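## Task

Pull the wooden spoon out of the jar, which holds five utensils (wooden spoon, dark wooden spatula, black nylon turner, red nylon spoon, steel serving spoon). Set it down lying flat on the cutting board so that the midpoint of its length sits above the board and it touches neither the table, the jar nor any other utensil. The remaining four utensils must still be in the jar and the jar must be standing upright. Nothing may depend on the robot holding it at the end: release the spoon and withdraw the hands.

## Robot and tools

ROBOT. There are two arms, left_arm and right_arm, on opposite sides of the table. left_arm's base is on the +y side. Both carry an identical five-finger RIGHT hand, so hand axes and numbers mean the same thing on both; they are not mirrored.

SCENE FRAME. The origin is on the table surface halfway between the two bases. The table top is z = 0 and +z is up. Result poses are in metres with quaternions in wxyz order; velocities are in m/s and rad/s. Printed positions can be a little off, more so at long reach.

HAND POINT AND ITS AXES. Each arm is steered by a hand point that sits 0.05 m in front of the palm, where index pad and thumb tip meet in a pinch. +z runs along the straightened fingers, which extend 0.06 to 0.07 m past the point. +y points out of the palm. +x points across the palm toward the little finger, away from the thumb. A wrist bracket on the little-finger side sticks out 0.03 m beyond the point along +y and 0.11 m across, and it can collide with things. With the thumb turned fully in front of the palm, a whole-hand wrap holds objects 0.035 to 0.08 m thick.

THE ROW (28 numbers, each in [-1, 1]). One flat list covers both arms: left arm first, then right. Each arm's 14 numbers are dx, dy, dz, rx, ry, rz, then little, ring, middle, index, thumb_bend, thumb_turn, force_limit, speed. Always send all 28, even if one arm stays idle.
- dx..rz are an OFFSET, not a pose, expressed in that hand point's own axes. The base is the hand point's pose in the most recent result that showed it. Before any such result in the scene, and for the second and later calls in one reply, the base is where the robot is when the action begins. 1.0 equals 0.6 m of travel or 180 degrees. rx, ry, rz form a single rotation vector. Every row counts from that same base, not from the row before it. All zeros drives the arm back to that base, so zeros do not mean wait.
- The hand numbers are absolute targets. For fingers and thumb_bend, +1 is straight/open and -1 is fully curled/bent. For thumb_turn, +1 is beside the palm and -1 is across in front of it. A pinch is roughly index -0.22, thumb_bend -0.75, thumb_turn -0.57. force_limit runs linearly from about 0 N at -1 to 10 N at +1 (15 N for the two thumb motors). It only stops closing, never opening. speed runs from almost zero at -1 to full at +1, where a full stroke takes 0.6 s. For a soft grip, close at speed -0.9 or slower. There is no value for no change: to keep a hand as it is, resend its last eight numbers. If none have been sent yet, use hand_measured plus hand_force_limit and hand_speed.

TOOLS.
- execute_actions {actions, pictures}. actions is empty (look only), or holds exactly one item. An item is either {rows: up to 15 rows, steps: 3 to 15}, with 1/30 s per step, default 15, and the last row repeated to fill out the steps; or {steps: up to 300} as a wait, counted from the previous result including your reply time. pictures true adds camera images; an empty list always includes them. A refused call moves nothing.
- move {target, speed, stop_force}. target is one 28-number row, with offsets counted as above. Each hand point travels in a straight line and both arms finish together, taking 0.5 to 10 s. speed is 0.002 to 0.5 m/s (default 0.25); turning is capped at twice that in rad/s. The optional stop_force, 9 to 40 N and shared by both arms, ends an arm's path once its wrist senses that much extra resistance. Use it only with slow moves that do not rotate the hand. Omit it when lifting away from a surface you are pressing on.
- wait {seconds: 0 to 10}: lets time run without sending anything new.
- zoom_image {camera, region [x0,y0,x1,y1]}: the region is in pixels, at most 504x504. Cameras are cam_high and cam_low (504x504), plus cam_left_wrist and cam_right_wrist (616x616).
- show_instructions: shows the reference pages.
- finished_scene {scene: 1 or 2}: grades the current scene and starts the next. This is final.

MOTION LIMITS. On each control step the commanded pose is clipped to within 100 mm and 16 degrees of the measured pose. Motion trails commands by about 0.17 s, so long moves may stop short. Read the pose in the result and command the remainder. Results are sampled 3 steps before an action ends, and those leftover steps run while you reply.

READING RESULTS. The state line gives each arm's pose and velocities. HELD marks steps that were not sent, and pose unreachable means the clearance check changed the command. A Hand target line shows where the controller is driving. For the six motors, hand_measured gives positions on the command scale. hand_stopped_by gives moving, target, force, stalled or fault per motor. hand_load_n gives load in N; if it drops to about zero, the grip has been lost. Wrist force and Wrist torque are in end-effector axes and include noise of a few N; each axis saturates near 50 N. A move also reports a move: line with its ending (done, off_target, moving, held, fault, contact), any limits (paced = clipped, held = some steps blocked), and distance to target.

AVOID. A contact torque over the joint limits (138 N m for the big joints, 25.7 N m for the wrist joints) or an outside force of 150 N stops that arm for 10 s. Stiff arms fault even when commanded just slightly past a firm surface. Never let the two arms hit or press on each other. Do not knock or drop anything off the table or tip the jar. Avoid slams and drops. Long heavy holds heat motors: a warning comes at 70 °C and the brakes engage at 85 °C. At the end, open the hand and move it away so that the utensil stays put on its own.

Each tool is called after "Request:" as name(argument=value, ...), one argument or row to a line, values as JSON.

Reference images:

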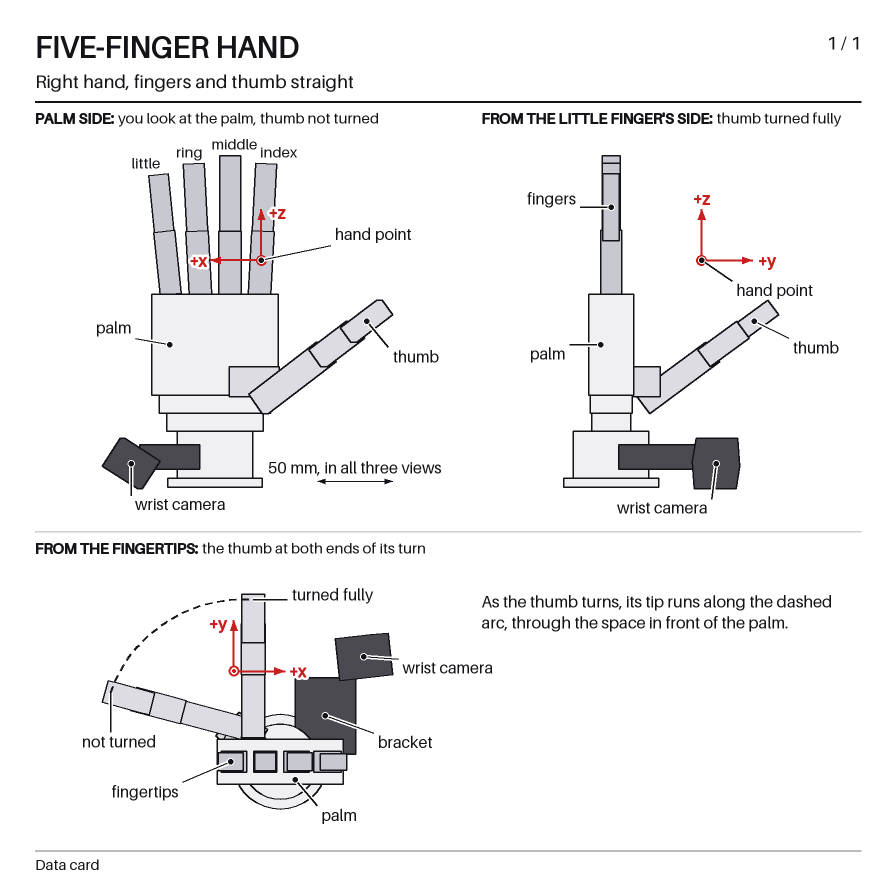

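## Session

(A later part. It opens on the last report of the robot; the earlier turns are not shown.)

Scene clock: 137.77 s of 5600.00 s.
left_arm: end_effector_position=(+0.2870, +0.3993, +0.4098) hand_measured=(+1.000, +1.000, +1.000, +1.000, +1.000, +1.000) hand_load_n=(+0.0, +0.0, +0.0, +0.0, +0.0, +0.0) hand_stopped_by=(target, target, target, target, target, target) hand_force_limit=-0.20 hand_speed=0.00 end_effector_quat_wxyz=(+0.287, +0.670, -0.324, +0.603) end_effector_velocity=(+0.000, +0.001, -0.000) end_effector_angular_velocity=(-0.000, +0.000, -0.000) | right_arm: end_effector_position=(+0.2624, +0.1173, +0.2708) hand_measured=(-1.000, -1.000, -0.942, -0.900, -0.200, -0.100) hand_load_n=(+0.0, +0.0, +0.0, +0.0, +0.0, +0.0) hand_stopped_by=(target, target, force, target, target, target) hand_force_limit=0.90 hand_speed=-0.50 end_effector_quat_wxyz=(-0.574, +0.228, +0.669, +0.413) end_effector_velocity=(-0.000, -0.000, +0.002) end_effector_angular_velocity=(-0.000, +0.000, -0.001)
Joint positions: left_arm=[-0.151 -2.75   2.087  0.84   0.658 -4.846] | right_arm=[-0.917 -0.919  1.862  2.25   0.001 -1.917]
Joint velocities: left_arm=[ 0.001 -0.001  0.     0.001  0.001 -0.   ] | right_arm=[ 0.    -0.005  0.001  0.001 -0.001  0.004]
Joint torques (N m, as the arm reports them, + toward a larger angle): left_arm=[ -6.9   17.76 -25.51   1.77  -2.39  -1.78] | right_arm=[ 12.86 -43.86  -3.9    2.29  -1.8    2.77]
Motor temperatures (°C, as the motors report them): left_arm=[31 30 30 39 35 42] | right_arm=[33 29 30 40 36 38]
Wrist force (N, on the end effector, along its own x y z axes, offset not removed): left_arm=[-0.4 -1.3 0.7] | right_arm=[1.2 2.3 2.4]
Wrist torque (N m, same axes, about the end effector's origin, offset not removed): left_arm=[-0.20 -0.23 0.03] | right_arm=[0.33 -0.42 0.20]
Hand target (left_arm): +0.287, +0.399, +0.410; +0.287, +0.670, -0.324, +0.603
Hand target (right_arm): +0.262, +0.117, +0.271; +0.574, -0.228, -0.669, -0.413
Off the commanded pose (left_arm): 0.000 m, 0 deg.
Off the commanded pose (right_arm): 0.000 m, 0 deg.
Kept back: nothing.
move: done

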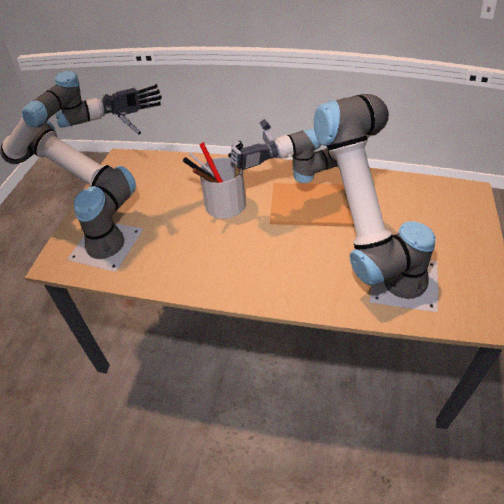

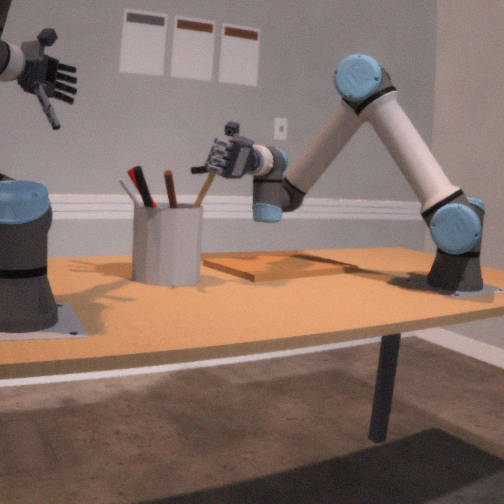

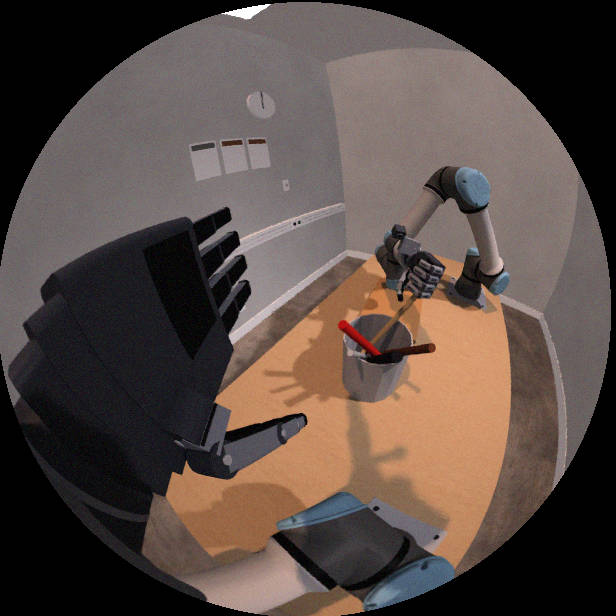

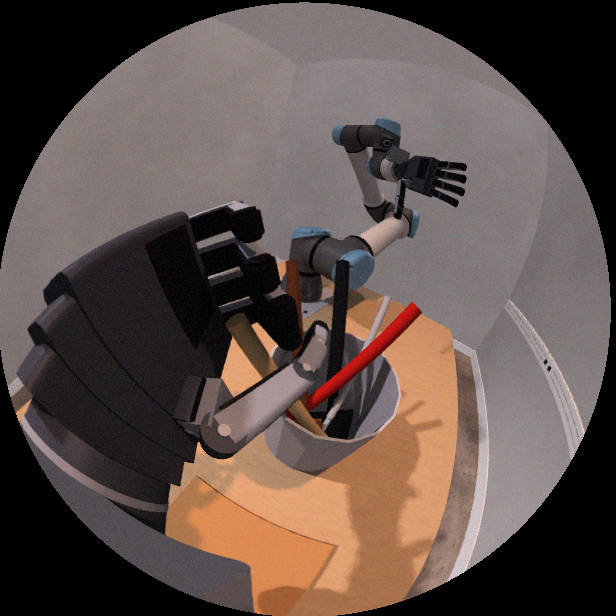

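Request:
move(
  target=[0,0,0,0,0,0,1,1,1,1,1,1,-0.2,0, -0.09,0,0,0,0,0,0.6,0.6,0.6,0.6,-0.2,-0.1,0.9,0.3],
  speed=0.03,
)

Request:
move(
  target=[0,0,0,0,0,0,1,1,1,1,1,1,-0.2,0, 0,0,0,0,0,0,-0.6,-0.6,-0.6,-0.6,-0.2,-0.1,0.9,-0.5],
)

Request:
move(
  target=[0,0,0,0,0,0,1,1,1,1,1,1,-0.2,0, 0,0,0,0,0,0,-0.6,-0.6,-0.6,-0.6,-0.5,-1,0.9,-0.5],
)

Request:
zoom_image(
  camera="cam_low",
  region=[100,130,300,290],
)

Scene clock: 140.27 s of 5600.00 s.
left_arm: end_effector_position=(+0.2870, +0.3993, +0.4098) hand_measured=(+1.000, +1.000, +1.000, +1.000, +1.000, +1.000) hand_load_n=(+0.0, +0.0, +0.0, +0.0, +0.0, +0.0) hand_stopped_by=(target, target, target, target, target, target) hand_force_limit=-0.20 hand_speed=0.00 end_effector_quat_wxyz=(+0.287, +0.670, -0.324, +0.603) end_effector_velocity=(-0.000, -0.000, +0.000) end_effector_angular_velocity=(-0.001, +0.001, -0.001) | right_arm: end_effector_position=(+0.2752, +0.1264, +0.2195) hand_measured=(+0.600, +0.600, +0.600, +0.600, -0.200, -0.100) hand_load_n=(+0.0, +0.0, +0.0, +0.0, +0.0, +0.0) hand_stopped_by=(target, target, target, target, target, target) hand_force_limit=0.90 hand_speed=0.30 end_effector_quat_wxyz=(-0.574, +0.228, +0.669, +0.413) end_effector_velocity=(+0.001, +0.000, -0.002) end_effector_angular_velocity=(+0.000, -0.000, +0.000)
Joint positions: left_arm=[-0.151 -2.75   2.087  0.84   0.658 -4.846] | right_arm=[-0.917 -0.802  1.829  2.219  0.001 -1.971]
Joint velocities: left_arm=[-0.    -0.    -0.     0.     0.001 -0.001] | right_arm=[-0.001  0.006 -0.002 -0.001  0.001 -0.003]
Joint torques (N m, as the arm reports them, + toward a larger angle): left_arm=[ -6.68  18.   -24.89   1.84  -2.4   -1.77] | right_arm=[-13.08 -28.76 -20.62  -2.48   2.09  -2.8 ]
Motor temperatures (°C, as the motors report them): left_arm=[31 30 30 39 35 42] | right_arm=[33 29 30 40 36 38]
Wrist force (N, on the end effector, along its own x y z axes, offset not removed): left_arm=[0.8 -0.9 0.8] | right_arm=[1.2 2.6 0.9]
Wrist torque (N m, same axes, about the end effector's origin, offset not removed): left_arm=[-0.17 -0.36 0.09] | right_arm=[0.58 -0.47 0.14]
Hand target (left_arm): +0.287, +0.399, +0.410; +0.287, +0.670, -0.324, +0.603
Hand target (right_arm): +0.275, +0.126, +0.219; +0.574, -0.228, -0.669, -0.413
Off the commanded pose (left_arm): 0.000 m, 0 deg.
Off the commanded pose (right_arm): 0.000 m, 0 deg.
Kept back: nothing.
move: done

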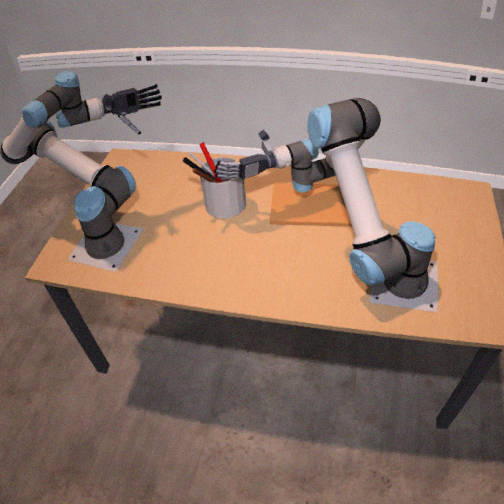

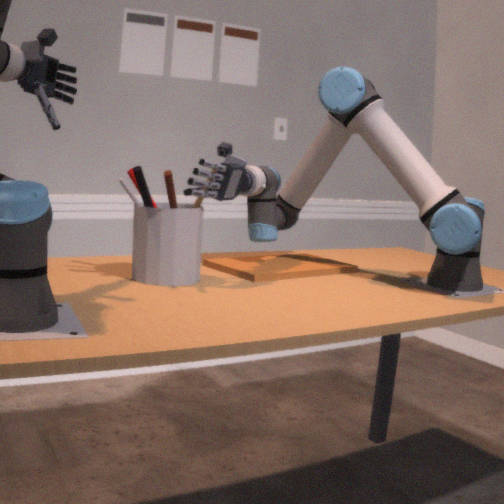

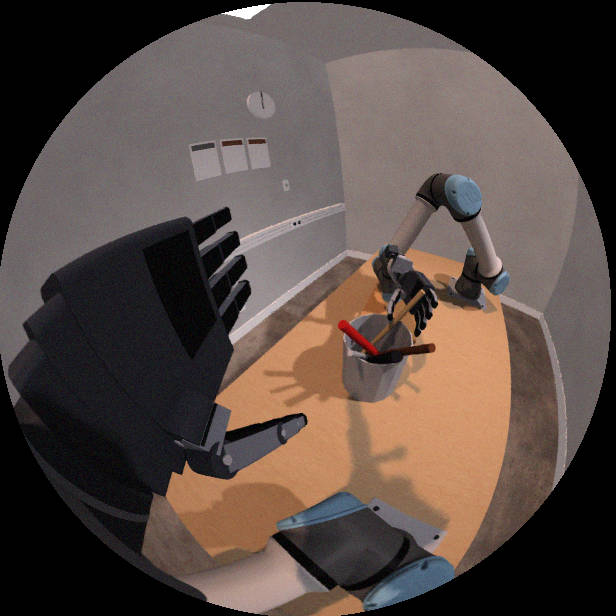

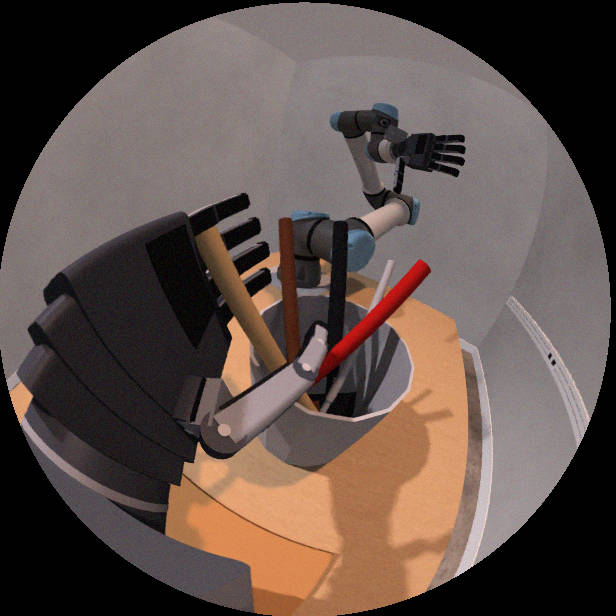

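Scene clock: 142.00 s of 5600.00 s.
left_arm: end_effector_position=(+0.2870, +0.3993, +0.4098) hand_measured=(+1.000, +1.000, +1.000, +1.000, +1.000, +1.000) hand_load_n=(+0.0, +0.0, +0.0, +0.0, +0.0, +0.0) hand_stopped_by=(target, target, target, target, target, target) hand_force_limit=-0.20 hand_speed=0.00 end_effector_quat_wxyz=(+0.287, +0.670, -0.324, +0.603) end_effector_velocity=(+0.000, +0.000, +0.000) end_effector_angular_velocity=(-0.001, +0.000, -0.000) | right_arm: end_effector_position=(+0.2752, +0.1264, +0.2195) hand_measured=(-0.600, -0.600, -0.600, -0.600, -0.200, -0.100) hand_load_n=(+0.0, +0.0, +0.0, +0.0, +0.0, +0.0) hand_stopped_by=(target, target, target, target, target, target) hand_force_limit=0.90 hand_speed=-0.50 end_effector_quat_wxyz=(-0.574, +0.228, +0.669, +0.413) end_effector_velocity=(-0.000, -0.000, +0.000) end_effector_angular_velocity=(-0.000, +0.000, +0.001)
Joint positions: left_arm=[-0.151 -2.75   2.087  0.84   0.658 -4.846] | right_arm=[-0.917 -0.802  1.829  2.219  0.001 -1.971]
Joint velocities: left_arm=[-0.001 -0.001 -0.001  0.    -0.    -0.   ] | right_arm=[ 0.    -0.     0.     0.     0.     0.001]
Joint torques (N m, as the arm reports them, + toward a larger angle): left_arm=[ -6.82  18.15 -25.64   1.87  -2.39  -1.79] | right_arm=[-12.98 -46.77  -3.09   2.05   1.71   2.51]
Motor temperatures (°C, as the motors report them): left_arm=[31 30 30 39 35 42] | right_arm=[33 29 30 40 36 38]
Wrist force (N, on the end effector, along its own x y z axes, offset not removed): left_arm=[-0.9 -1.3 -0.7] | right_arm=[0.0 2.3 2.2]
Wrist torque (N m, same axes, about the end effector's origin, offset not removed): left_arm=[-0.15 -0.06 0.05] | right_arm=[0.48 -0.20 0.09]
Hand target (left_arm): +0.287, +0.399, +0.410; +0.287, +0.670, -0.324, +0.603
Hand target (right_arm): +0.275, +0.126, +0.220; +0.574, -0.228, -0.669, -0.413
Off the commanded pose (left_arm): 0.000 m, 0 deg.
Off the commanded pose (right_arm): 0.000 m, 0 deg.
Kept back: nothing.
move: done

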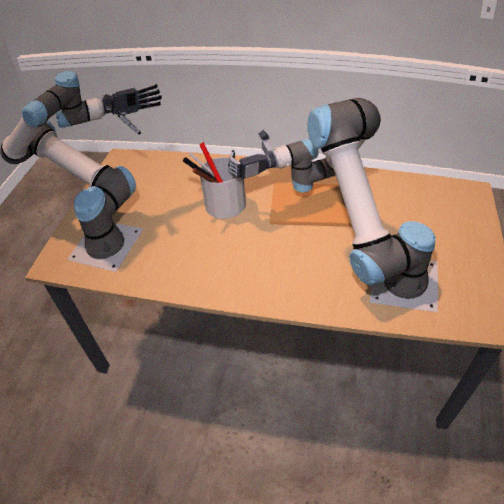

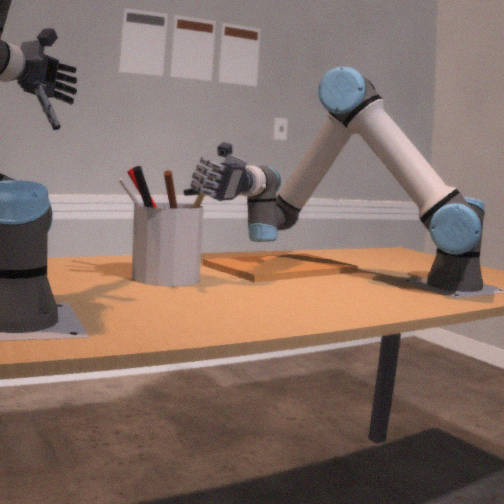

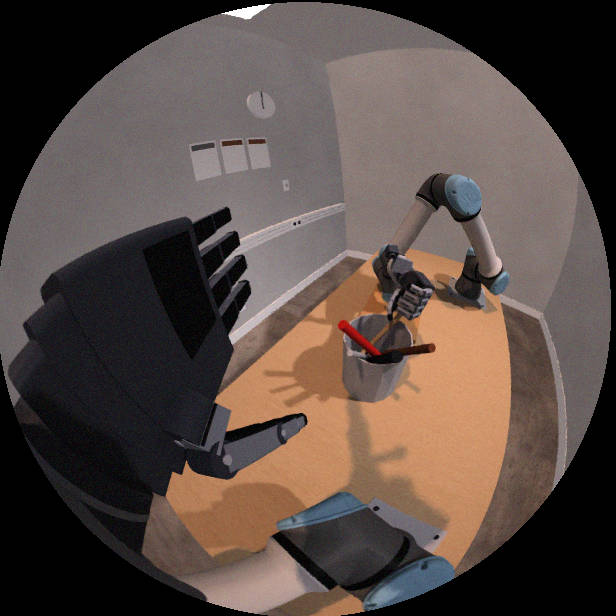

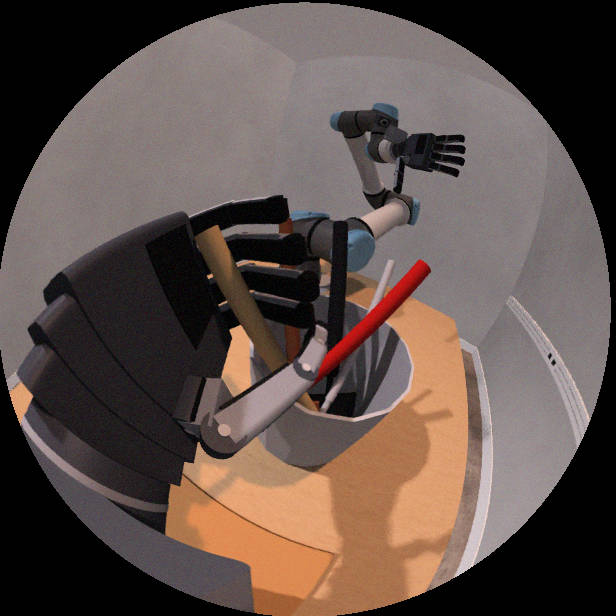

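Scene clock: 142.70 s of 5600.00 s.
left_arm: end_effector_position=(+0.2870, +0.3993, +0.4098) hand_measured=(+1.000, +1.000, +1.000, +1.000, +1.000, +1.000) hand_load_n=(+0.0, +0.0, +0.0, +0.0, +0.0, +0.0) hand_stopped_by=(target, target, target, target, target, target) hand_force_limit=-0.20 hand_speed=0.00 end_effector_quat_wxyz=(+0.287, +0.670, -0.324, +0.603) end_effector_velocity=(+0.000, +0.000, -0.000) end_effector_angular_velocity=(+0.001, -0.002, +0.001) | right_arm: end_effector_position=(+0.2752, +0.1264, +0.2195) hand_measured=(-0.600, -0.600, -0.600, -0.600, -0.382, -0.308) hand_load_n=(+0.0, +0.0, +0.0, +0.5, +14.0, +15.0) hand_stopped_by=(target, target, target, target, force, force) hand_force_limit=0.90 hand_speed=-0.50 end_effector_quat_wxyz=(-0.574, +0.228, +0.669, +0.413) end_effector_velocity=(+0.001, -0.000, -0.000) end_effector_angular_velocity=(-0.001, +0.001, -0.002)
Joint positions: left_arm=[-0.151 -2.75   2.087  0.84   0.658 -4.846] | right_arm=[-0.917 -0.802  1.829  2.219  0.001 -1.971]
Joint velocities: left_arm=[ 0.001  0.     0.    -0.001 -0.001  0.002] | right_arm=[-0.     0.     0.    -0.    -0.001  0.002]
Joint torques (N m, as the arm reports them, + toward a larger angle): left_arm=[ -6.62  18.21 -25.45   1.81  -2.38  -1.74] | right_arm=[-12.7  -48.3   -3.39   2.24   1.85   2.31]
Motor temperatures (°C, as the motors report them): left_arm=[31 30 30 39 35 42] | right_arm=[33 29 30 40 36 38]
Wrist force (N, on the end effector, along its own x y z axes, offset not removed): left_arm=[-1.1 -0.4 1.1] | right_arm=[-0.1 2.5 3.0]
Wrist torque (N m, same axes, about the end effector's origin, offset not removed): left_arm=[-0.05 -0.10 0.04] | right_arm=[0.43 -0.21 0.00]
Hand target (left_arm): +0.287, +0.399, +0.410; +0.287, +0.670, -0.324, +0.603
Hand target (right_arm): +0.275, +0.126, +0.220; +0.574, -0.228, -0.669, -0.413
Off the commanded pose (left_arm): 0.000 m, 0 deg.
Off the commanded pose (right_arm): 0.000 m, 0 deg.
Kept back: nothing.
move: done

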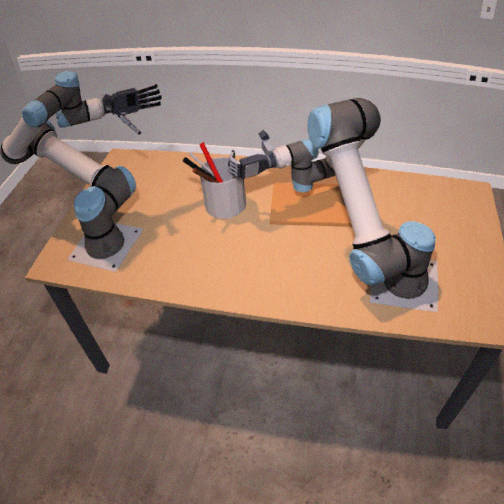

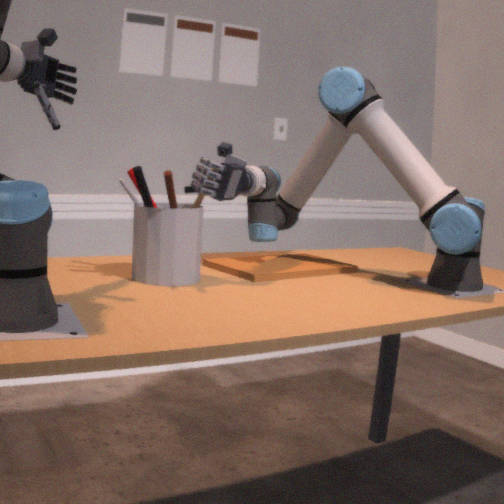

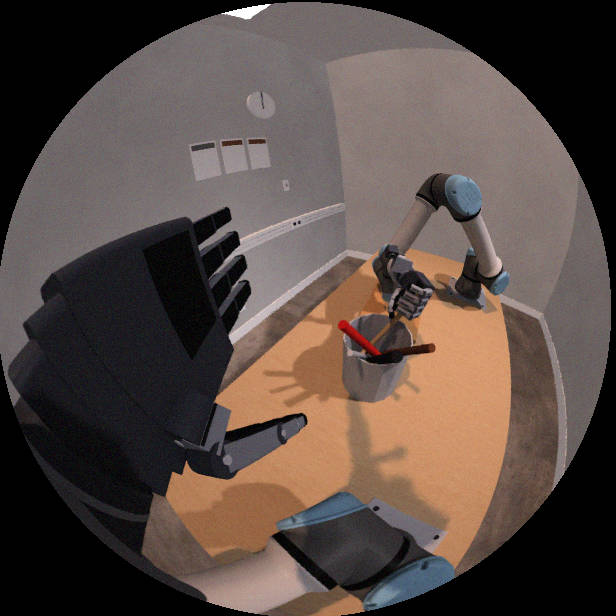

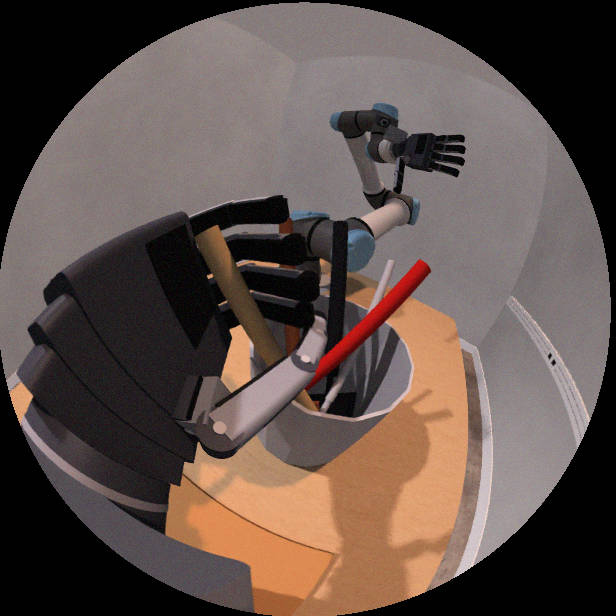

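Region (100, 130, 300, 290) of cam_low's 504x504 image, scaled by 2.520, with more detail than that image has; it fills the top 403 rows of this view, and the rest is white.

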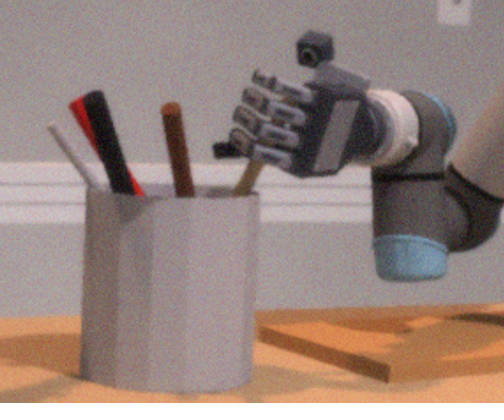

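Request:
move(
  target=[0,0,0,0,0,0,1,1,1,1,1,1,-0.2,0, 0,-0.06,0,0,0,0,1,1,0.3,0.3,-0.75,-0.57,0.9,0],
  speed=0.02,
)

Request:
zoom_image(
  camera="cam_right_wrist",
  region=[150,150,450,450],
)

Request:
zoom_image(
  camera="cam_left_wrist",
  region=[320,240,520,380],
)

Scene clock: 145.07 s of 5600.00 s.
left_arm: end_effector_position=(+0.2870, +0.3993, +0.4098) hand_measured=(+1.000, +1.000, +1.000, +1.000, +1.000, +1.000) hand_load_n=(+0.0, +0.0, +0.0, +0.0, +0.0, +0.0) hand_stopped_by=(target, target, target, target, target, target) hand_force_limit=-0.20 hand_speed=0.00 end_effector_quat_wxyz=(+0.287, +0.670, -0.324, +0.603) end_effector_velocity=(+0.000, +0.000, +0.000) end_effector_angular_velocity=(-0.000, -0.000, +0.001) | right_arm: end_effector_position=(+0.2474, +0.1067, +0.2091) hand_measured=(+1.000, +1.000, +0.300, -0.572, -0.384, -0.308) hand_load_n=(+0.0, +0.0, +0.0, -11.0, +14.5, +14.5) hand_stopped_by=(target, target, target, stalled, force, force) hand_force_limit=0.90 hand_speed=0.00 end_effector_quat_wxyz=(-0.574, +0.228, +0.669, +0.413) end_effector_velocity=(-0.003, -0.001, -0.001) end_effector_angular_velocity=(+0.000, -0.000, +0.001)
Joint positions: left_arm=[-0.151 -2.75   2.087  0.84   0.658 -4.846] | right_arm=[-0.916 -0.823  1.936  2.153  0.001 -1.991]
Joint velocities: left_arm=[ 0.    -0.     0.    -0.    -0.001  0.   ] | right_arm=[ 0.001 -0.002  0.009 -0.005 -0.    -0.002]
Joint torques (N m, as the arm reports them, + toward a larger angle): left_arm=[ -6.78  18.77 -25.47   1.91  -2.38  -1.65] | right_arm=[ 13.22 -43.21  -0.63  -2.88  -1.18  -2.53]
Motor temperatures (°C, as the motors report them): left_arm=[31 30 30 39 35 42] | right_arm=[33 29 30 40 36 38]
Wrist force (N, on the end effector, along its own x y z axes, offset not removed): left_arm=[0.4 -2.6 1.4] | right_arm=[4.8 4.7 3.8]
Wrist torque (N m, same axes, about the end effector's origin, offset not removed): left_arm=[-0.44 -0.36 0.08] | right_arm=[0.32 -0.60 0.01]
Hand target (left_arm): +0.287, +0.399, +0.410; +0.287, +0.670, -0.324, +0.603
Hand target (right_arm): +0.247, +0.106, +0.209; +0.574, -0.228, -0.669, -0.413
Off the commanded pose (left_arm): 0.000 m, 0 deg.
Off the commanded pose (right_arm): 0.000 m, 0 deg.
Kept back: nothing.
move: done

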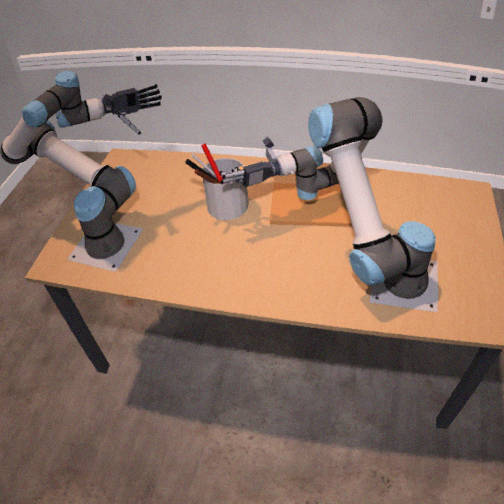

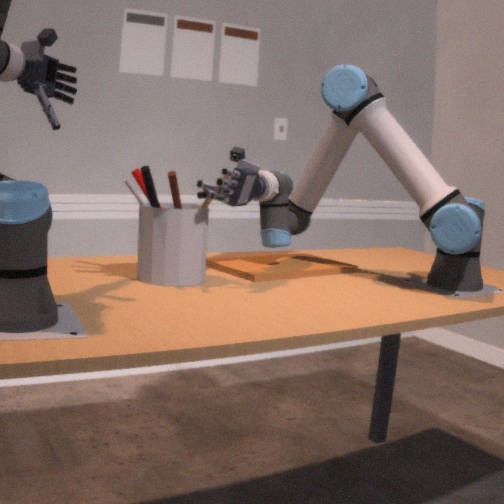

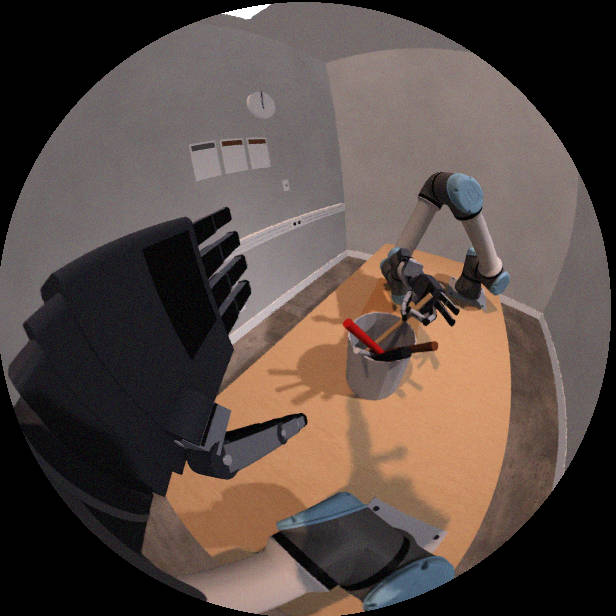

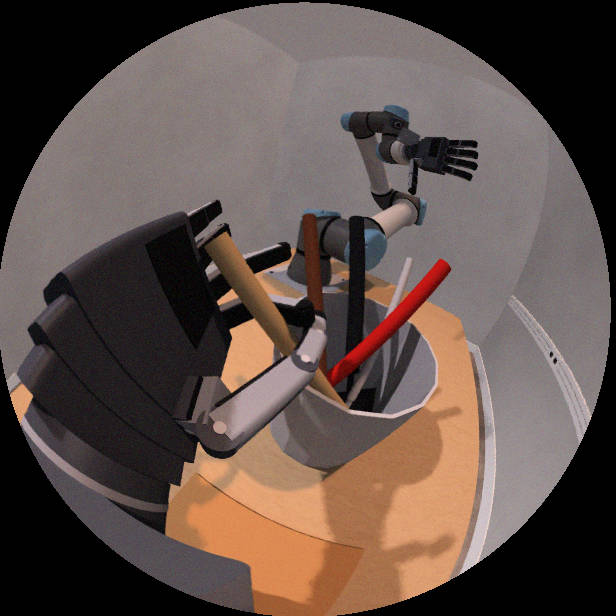

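Region (150, 150, 450, 450) of cam_right_wrist's 616x616 image, scaled by 1.680, with more detail than that image has.

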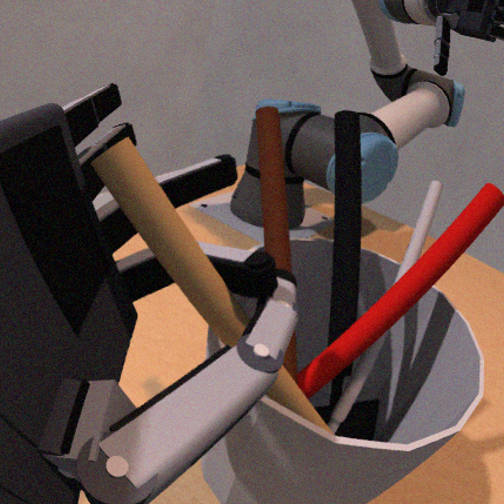

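Region (320, 240, 520, 380) of cam_left_wrist's 616x616 image, scaled by 2.520, with more detail than that image has; it fills the top 353 rows of this view, and the rest is white.

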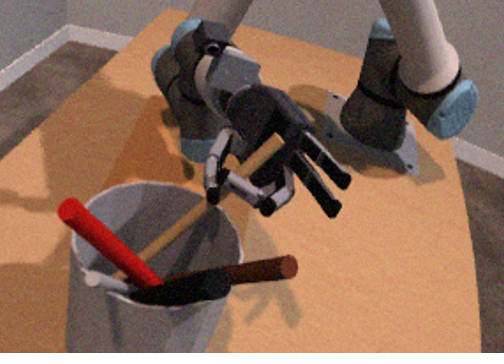

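Request:
move(
  target=[0,0,0,0,0,0,1,1,1,1,1,1,-0.2,0, 0,-0.01,0,0,0,0,1,1,0.3,-0.05,-0.1,-0.45,0.9,-0.3],
  speed=0.02,
)

Request:
zoom_image(
  camera="cam_right_wrist",
  region=[150,150,450,450],
)

Request:
zoom_image(
  camera="cam_left_wrist",
  region=[320,240,520,380],
)

Scene clock: 146.03 s of 5600.00 s.
left_arm: end_effector_position=(+0.2870, +0.3993, +0.4098) hand_measured=(+1.000, +1.000, +1.000, +1.000, +1.000, +1.000) hand_load_n=(+0.0, +0.0, +0.0, +0.0, +0.0, +0.0) hand_stopped_by=(target, target, target, target, target, target) hand_force_limit=-0.20 hand_speed=0.00 end_effector_quat_wxyz=(+0.287, +0.670, -0.324, +0.603) end_effector_velocity=(-0.001, -0.000, -0.000) end_effector_angular_velocity=(+0.000, +0.000, -0.003) | right_arm: end_effector_position=(+0.2430, +0.1035, +0.2075) hand_measured=(+1.000, +1.000, +0.300, -0.050, -0.100, -0.310) hand_load_n=(+0.0, +0.0, +0.0, +0.0, +0.0, +0.0) hand_stopped_by=(target, target, target, target, target, force) hand_force_limit=0.90 hand_speed=-0.30 end_effector_quat_wxyz=(-0.574, +0.228, +0.669, +0.413) end_effector_velocity=(-0.001, -0.002, -0.001) end_effector_angular_velocity=(-0.001, +0.001, -0.003)
Joint positions: left_arm=[-0.151 -2.75   2.087  0.84   0.658 -4.846] | right_arm=[-0.916 -0.825  1.952  2.142  0.    -1.994]
Joint velocities: left_arm=[-0.002 -0.001  0.001  0.001  0.002  0.   ] | right_arm=[-0.001 -0.001  0.008 -0.005 -0.002 -0.001]
Joint torques (N m, as the arm reports them, + toward a larger angle): left_arm=[ -6.91  18.18 -25.5    1.85  -2.39  -1.65] | right_arm=[ 14.39 -46.99  -2.55  -2.74  -0.55  -2.4 ]
Motor temperatures (°C, as the motors report them): left_arm=[31 30 30 39 35 42] | right_arm=[33 29 30 40 36 38]
Wrist force (N, on the end effector, along its own x y z axes, offset not removed): left_arm=[1.5 -0.9 0.4] | right_arm=[1.8 1.5 3.1]
Wrist torque (N m, same axes, about the end effector's origin, offset not removed): left_arm=[-0.10 -0.48 0.13] | right_arm=[0.30 -0.53 0.10]
Hand target (left_arm): +0.287, +0.399, +0.410; +0.287, +0.670, -0.324, +0.603
Hand target (right_arm): +0.243, +0.103, +0.207; +0.574, -0.228, -0.669, -0.413
Off the commanded pose (left_arm): 0.000 m, 0 deg.
Off the commanded pose (right_arm): 0.000 m, 0 deg.
Kept back: nothing.
move: done

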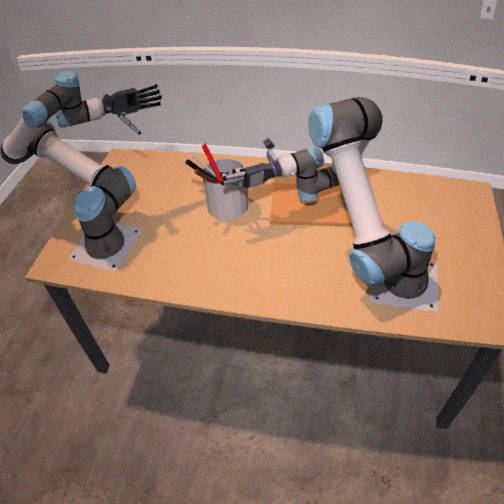

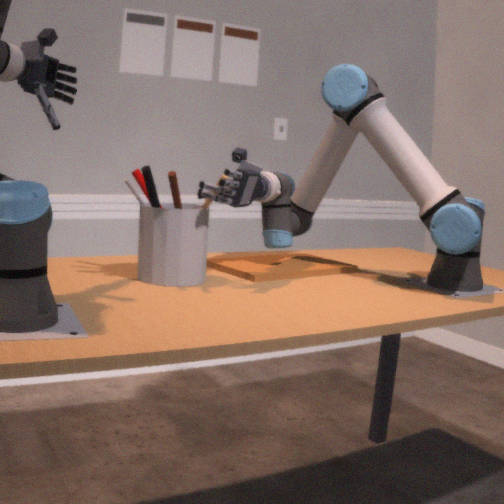

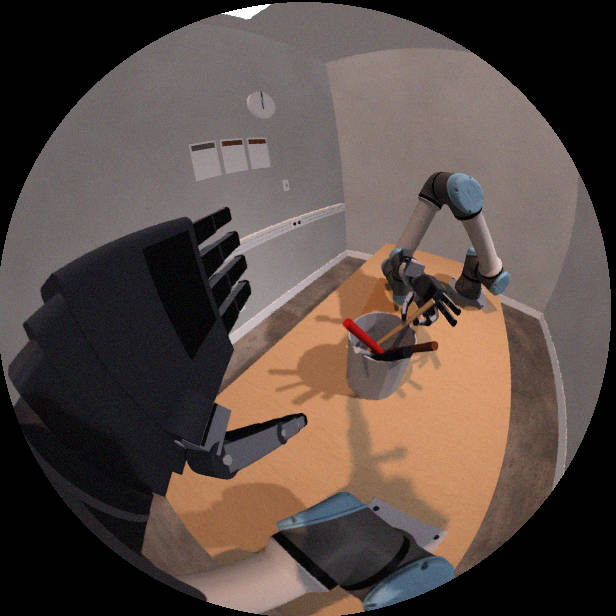

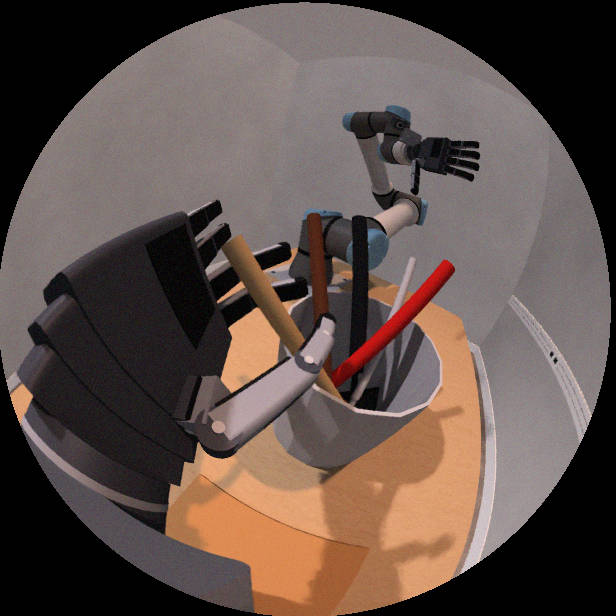

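Region (150, 150, 450, 450) of cam_right_wrist's 616x616 image, scaled by 1.680, with more detail than that image has.

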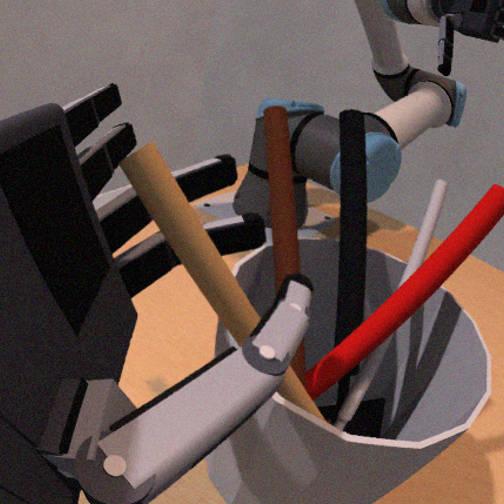

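Region (320, 240, 520, 380) of cam_left_wrist's 616x616 image, scaled by 2.520, with more detail than that image has; it fills the top 353 rows of this view, and the rest is white.

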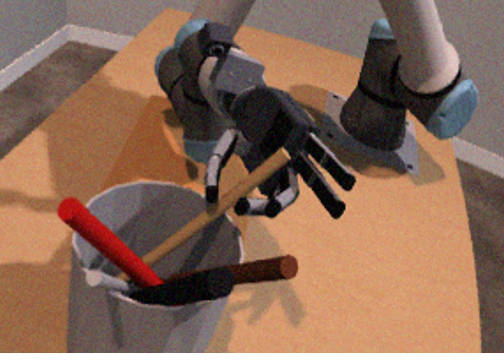

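Request:
move(
  target=[0,0,0,0,0,0,1,1,1,1,1,1,-0.2,0, 0,-0.025,0,0,0,0,1,1,0.3,-0.05,-0.1,-0.45,0.9,-0.3],
  speed=0.02,
)

Request:
move(
  target=[0,0,0,0,0,0,1,1,1,1,-0.5,-0.5,-0.95,-0.6,0.9,-0.6,0,0,0,0,0,0,0,0,0,0,0,0],
)

Scene clock: 147.33 s of 5600.00 s.
left_arm: end_effector_position=(+0.2870, +0.3993, +0.4098) hand_measured=(+1.000, +1.000, +1.000, +1.000, +1.000, +1.000) hand_load_n=(+0.0, +0.0, +0.0, +0.0, +0.0, +0.0) hand_stopped_by=(target, target, target, target, target, target) hand_force_limit=-0.20 hand_speed=0.00 end_effector_quat_wxyz=(+0.287, +0.670, -0.324, +0.603) end_effector_velocity=(-0.000, +0.000, +0.000) end_effector_angular_velocity=(-0.002, +0.001, -0.001) | right_arm: end_effector_position=(+0.2315, +0.0954, +0.2032) hand_measured=(+1.000, +1.000, +0.300, -0.050, -0.100, -0.310) hand_load_n=(+0.0, +0.0, +0.0, +0.0, +1.5, -4.5) hand_stopped_by=(target, target, target, target, target, force) hand_force_limit=0.90 hand_speed=-0.30 end_effector_quat_wxyz=(-0.574, +0.228, +0.669, +0.413) end_effector_velocity=(-0.003, -0.001, -0.001) end_effector_angular_velocity=(-0.000, +0.001, +0.002)
Joint positions: left_arm=[-0.151 -2.75   2.087  0.84   0.658 -4.846] | right_arm=[-0.916 -0.831  1.995  2.115  0.    -2.003]
Joint velocities: left_arm=[-0.    -0.001  0.    -0.001  0.001 -0.   ] | right_arm=[ 0.002 -0.001  0.008 -0.005  0.    -0.001]
Joint torques (N m, as the arm reports them, + toward a larger angle): left_arm=[ -7.35  18.35 -25.5    1.92  -2.34  -1.68] | right_arm=[ 12.12 -42.72   0.97  -2.23  -1.13  -1.81]
Motor temperatures (°C, as the motors report them): left_arm=[31 30 30 39 35 42] | right_arm=[33 29 30 40 36 38]
Wrist force (N, on the end effector, along its own x y z axes, offset not removed): left_arm=[-1.0 -1.2 2.5] | right_arm=[3.1 7.8 1.2]
Wrist torque (N m, same axes, about the end effector's origin, offset not removed): left_arm=[-0.36 -0.17 0.00] | right_arm=[0.68 -0.13 -0.13]
Hand target (left_arm): +0.287, +0.399, +0.410; +0.287, +0.670, -0.324, +0.603
Hand target (right_arm): +0.231, +0.095, +0.203; +0.574, -0.228, -0.669, -0.413
Off the commanded pose (left_arm): 0.000 m, 0 deg.
Off the commanded pose (right_arm): 0.000 m, 0 deg.
Kept back: nothing.
move: done

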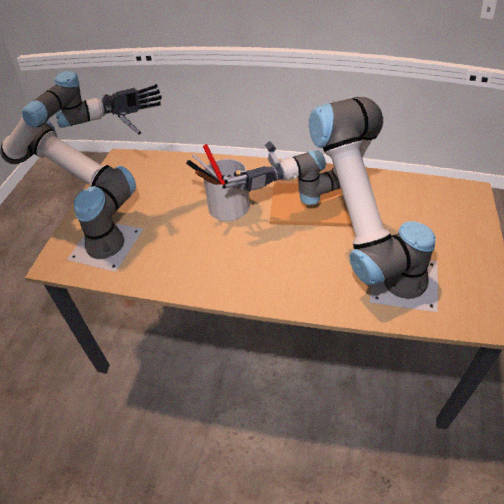

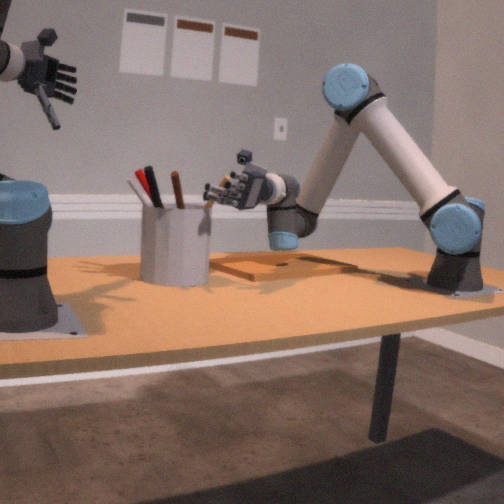

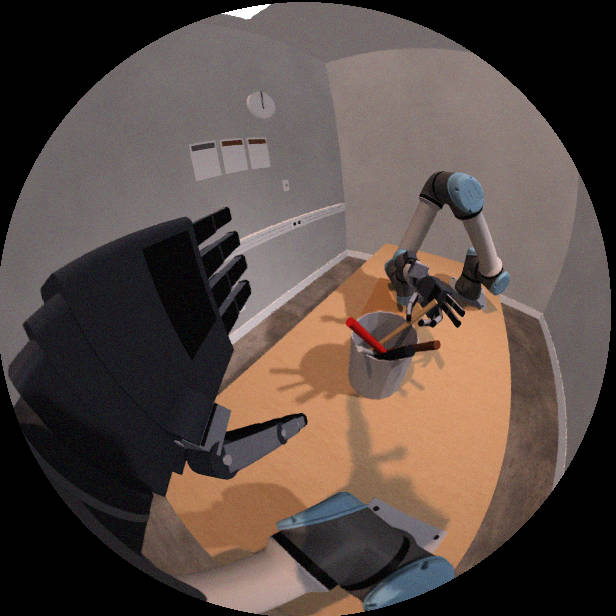

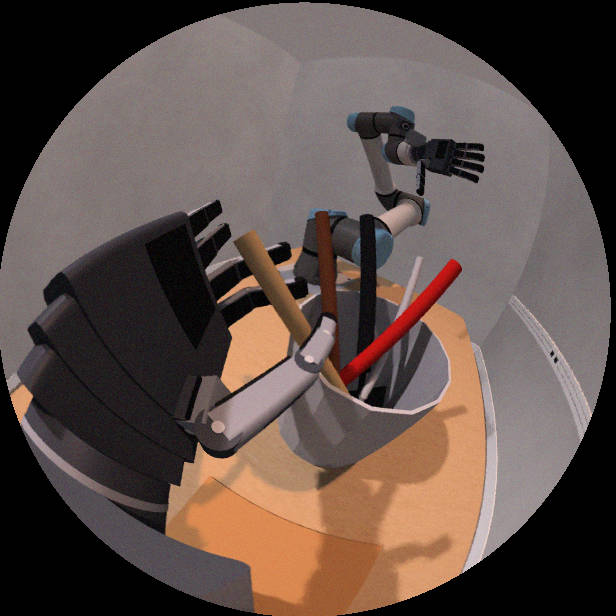

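Scene clock: 151.17 s of 5600.00 s.
left_arm: end_effector_position=(+0.2870, +0.3993, +0.4098) hand_measured=(+1.000, +1.000, +1.000, +1.000, -0.500, -0.500) hand_load_n=(+0.0, +0.0, +0.0, +0.0, +0.0, +0.0) hand_stopped_by=(target, target, target, target, target, target) hand_force_limit=-0.95 hand_speed=-0.60 end_effector_quat_wxyz=(+0.287, +0.670, -0.324, +0.603) end_effector_velocity=(-0.000, +0.000, +0.000) end_effector_angular_velocity=(-0.000, +0.001, -0.000) | right_arm: end_effector_position=(-0.1774, -0.1950, +0.6136) hand_measured=(+0.000, +0.000, +0.000, +0.000, +0.000, +0.000) hand_load_n=(+0.0, +0.0, +0.0, +0.0, +0.0, +0.0) hand_stopped_by=(target, target, target, target, target, target) hand_force_limit=0.00 hand_speed=0.00 end_effector_quat_wxyz=(-0.573, +0.229, +0.670, +0.413) end_effector_velocity=(-0.000, -0.000, -0.000) end_effector_angular_velocity=(+0.001, -0.002, +0.001)
Joint positions: left_arm=[-0.151 -2.75   2.087  0.84   0.658 -4.846] | right_arm=[-0.918 -2.496  2.131  2.684  0.003 -1.043]
Joint velocities: left_arm=[ 0.    -0.    -0.     0.001  0.    -0.001] | right_arm=[ 0.    -0.    -0.001 -0.004  0.001  0.003]
Joint torques (N m, as the arm reports them, + toward a larger angle): left_arm=[ -7.3   18.15 -25.33   1.89  -2.4   -1.77] | right_arm=[-13.09   7.37 -27.08  -1.13   0.5    2.68]
Motor temperatures (°C, as the motors report them): left_arm=[31 30 30 39 35 42] | right_arm=[33 29 30 40 36 38]
Wrist force (N, on the end effector, along its own x y z axes, offset not removed): left_arm=[-0.9 -0.5 0.0] | right_arm=[-1.0 2.7 3.8]
Wrist torque (N m, same axes, about the end effector's origin, offset not removed): left_arm=[-0.07 -0.12 0.04] | right_arm=[0.29 -0.12 -0.04]
Hand target (left_arm): +0.287, +0.399, +0.410; +0.287, +0.670, -0.324, +0.603
Hand target (right_arm): -0.177, -0.195, +0.614; +0.573, -0.228, -0.670, -0.413
Off the commanded pose (left_arm): 0.000 m, 0 deg.
Off the commanded pose (right_arm): 0.001 m, 0 deg.
Kept back: nothing.
move: done

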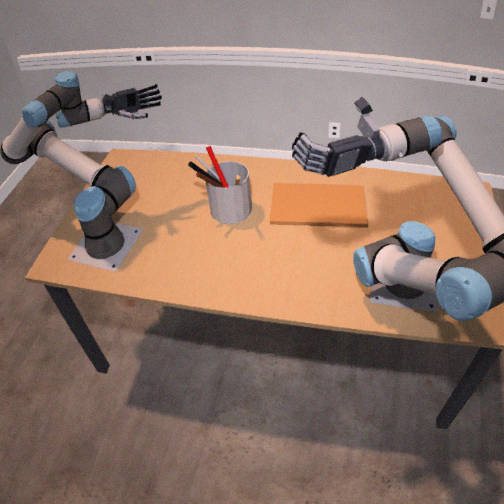

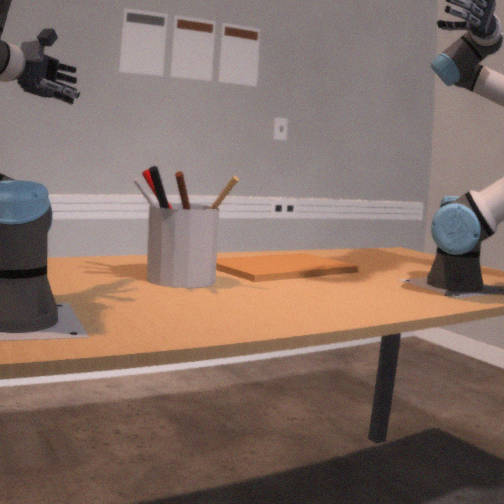

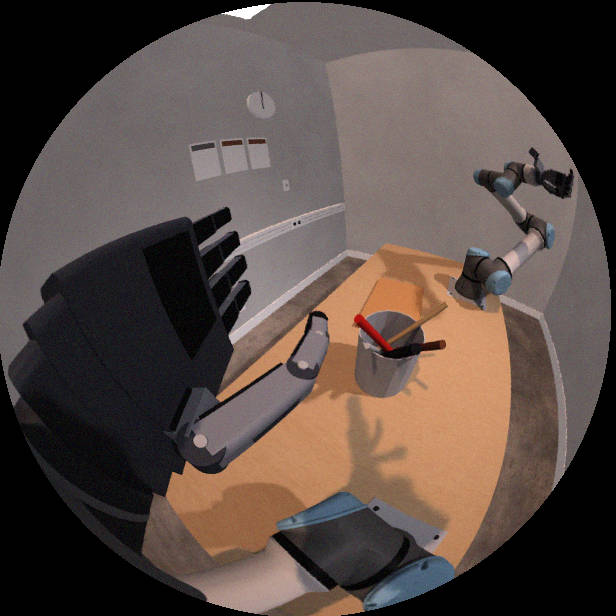

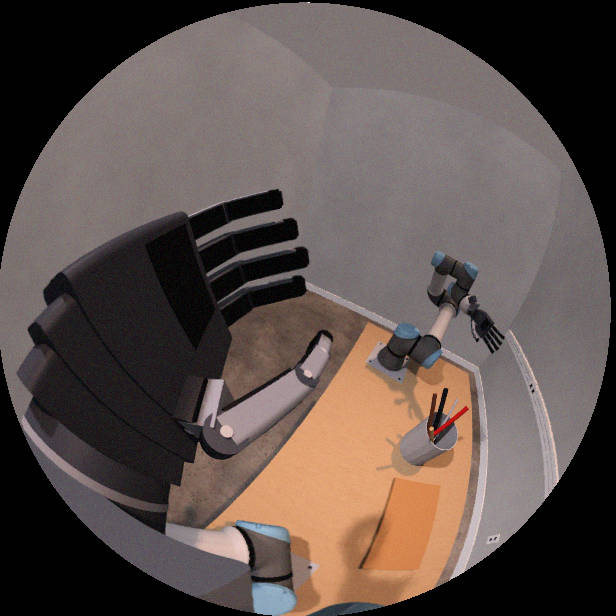

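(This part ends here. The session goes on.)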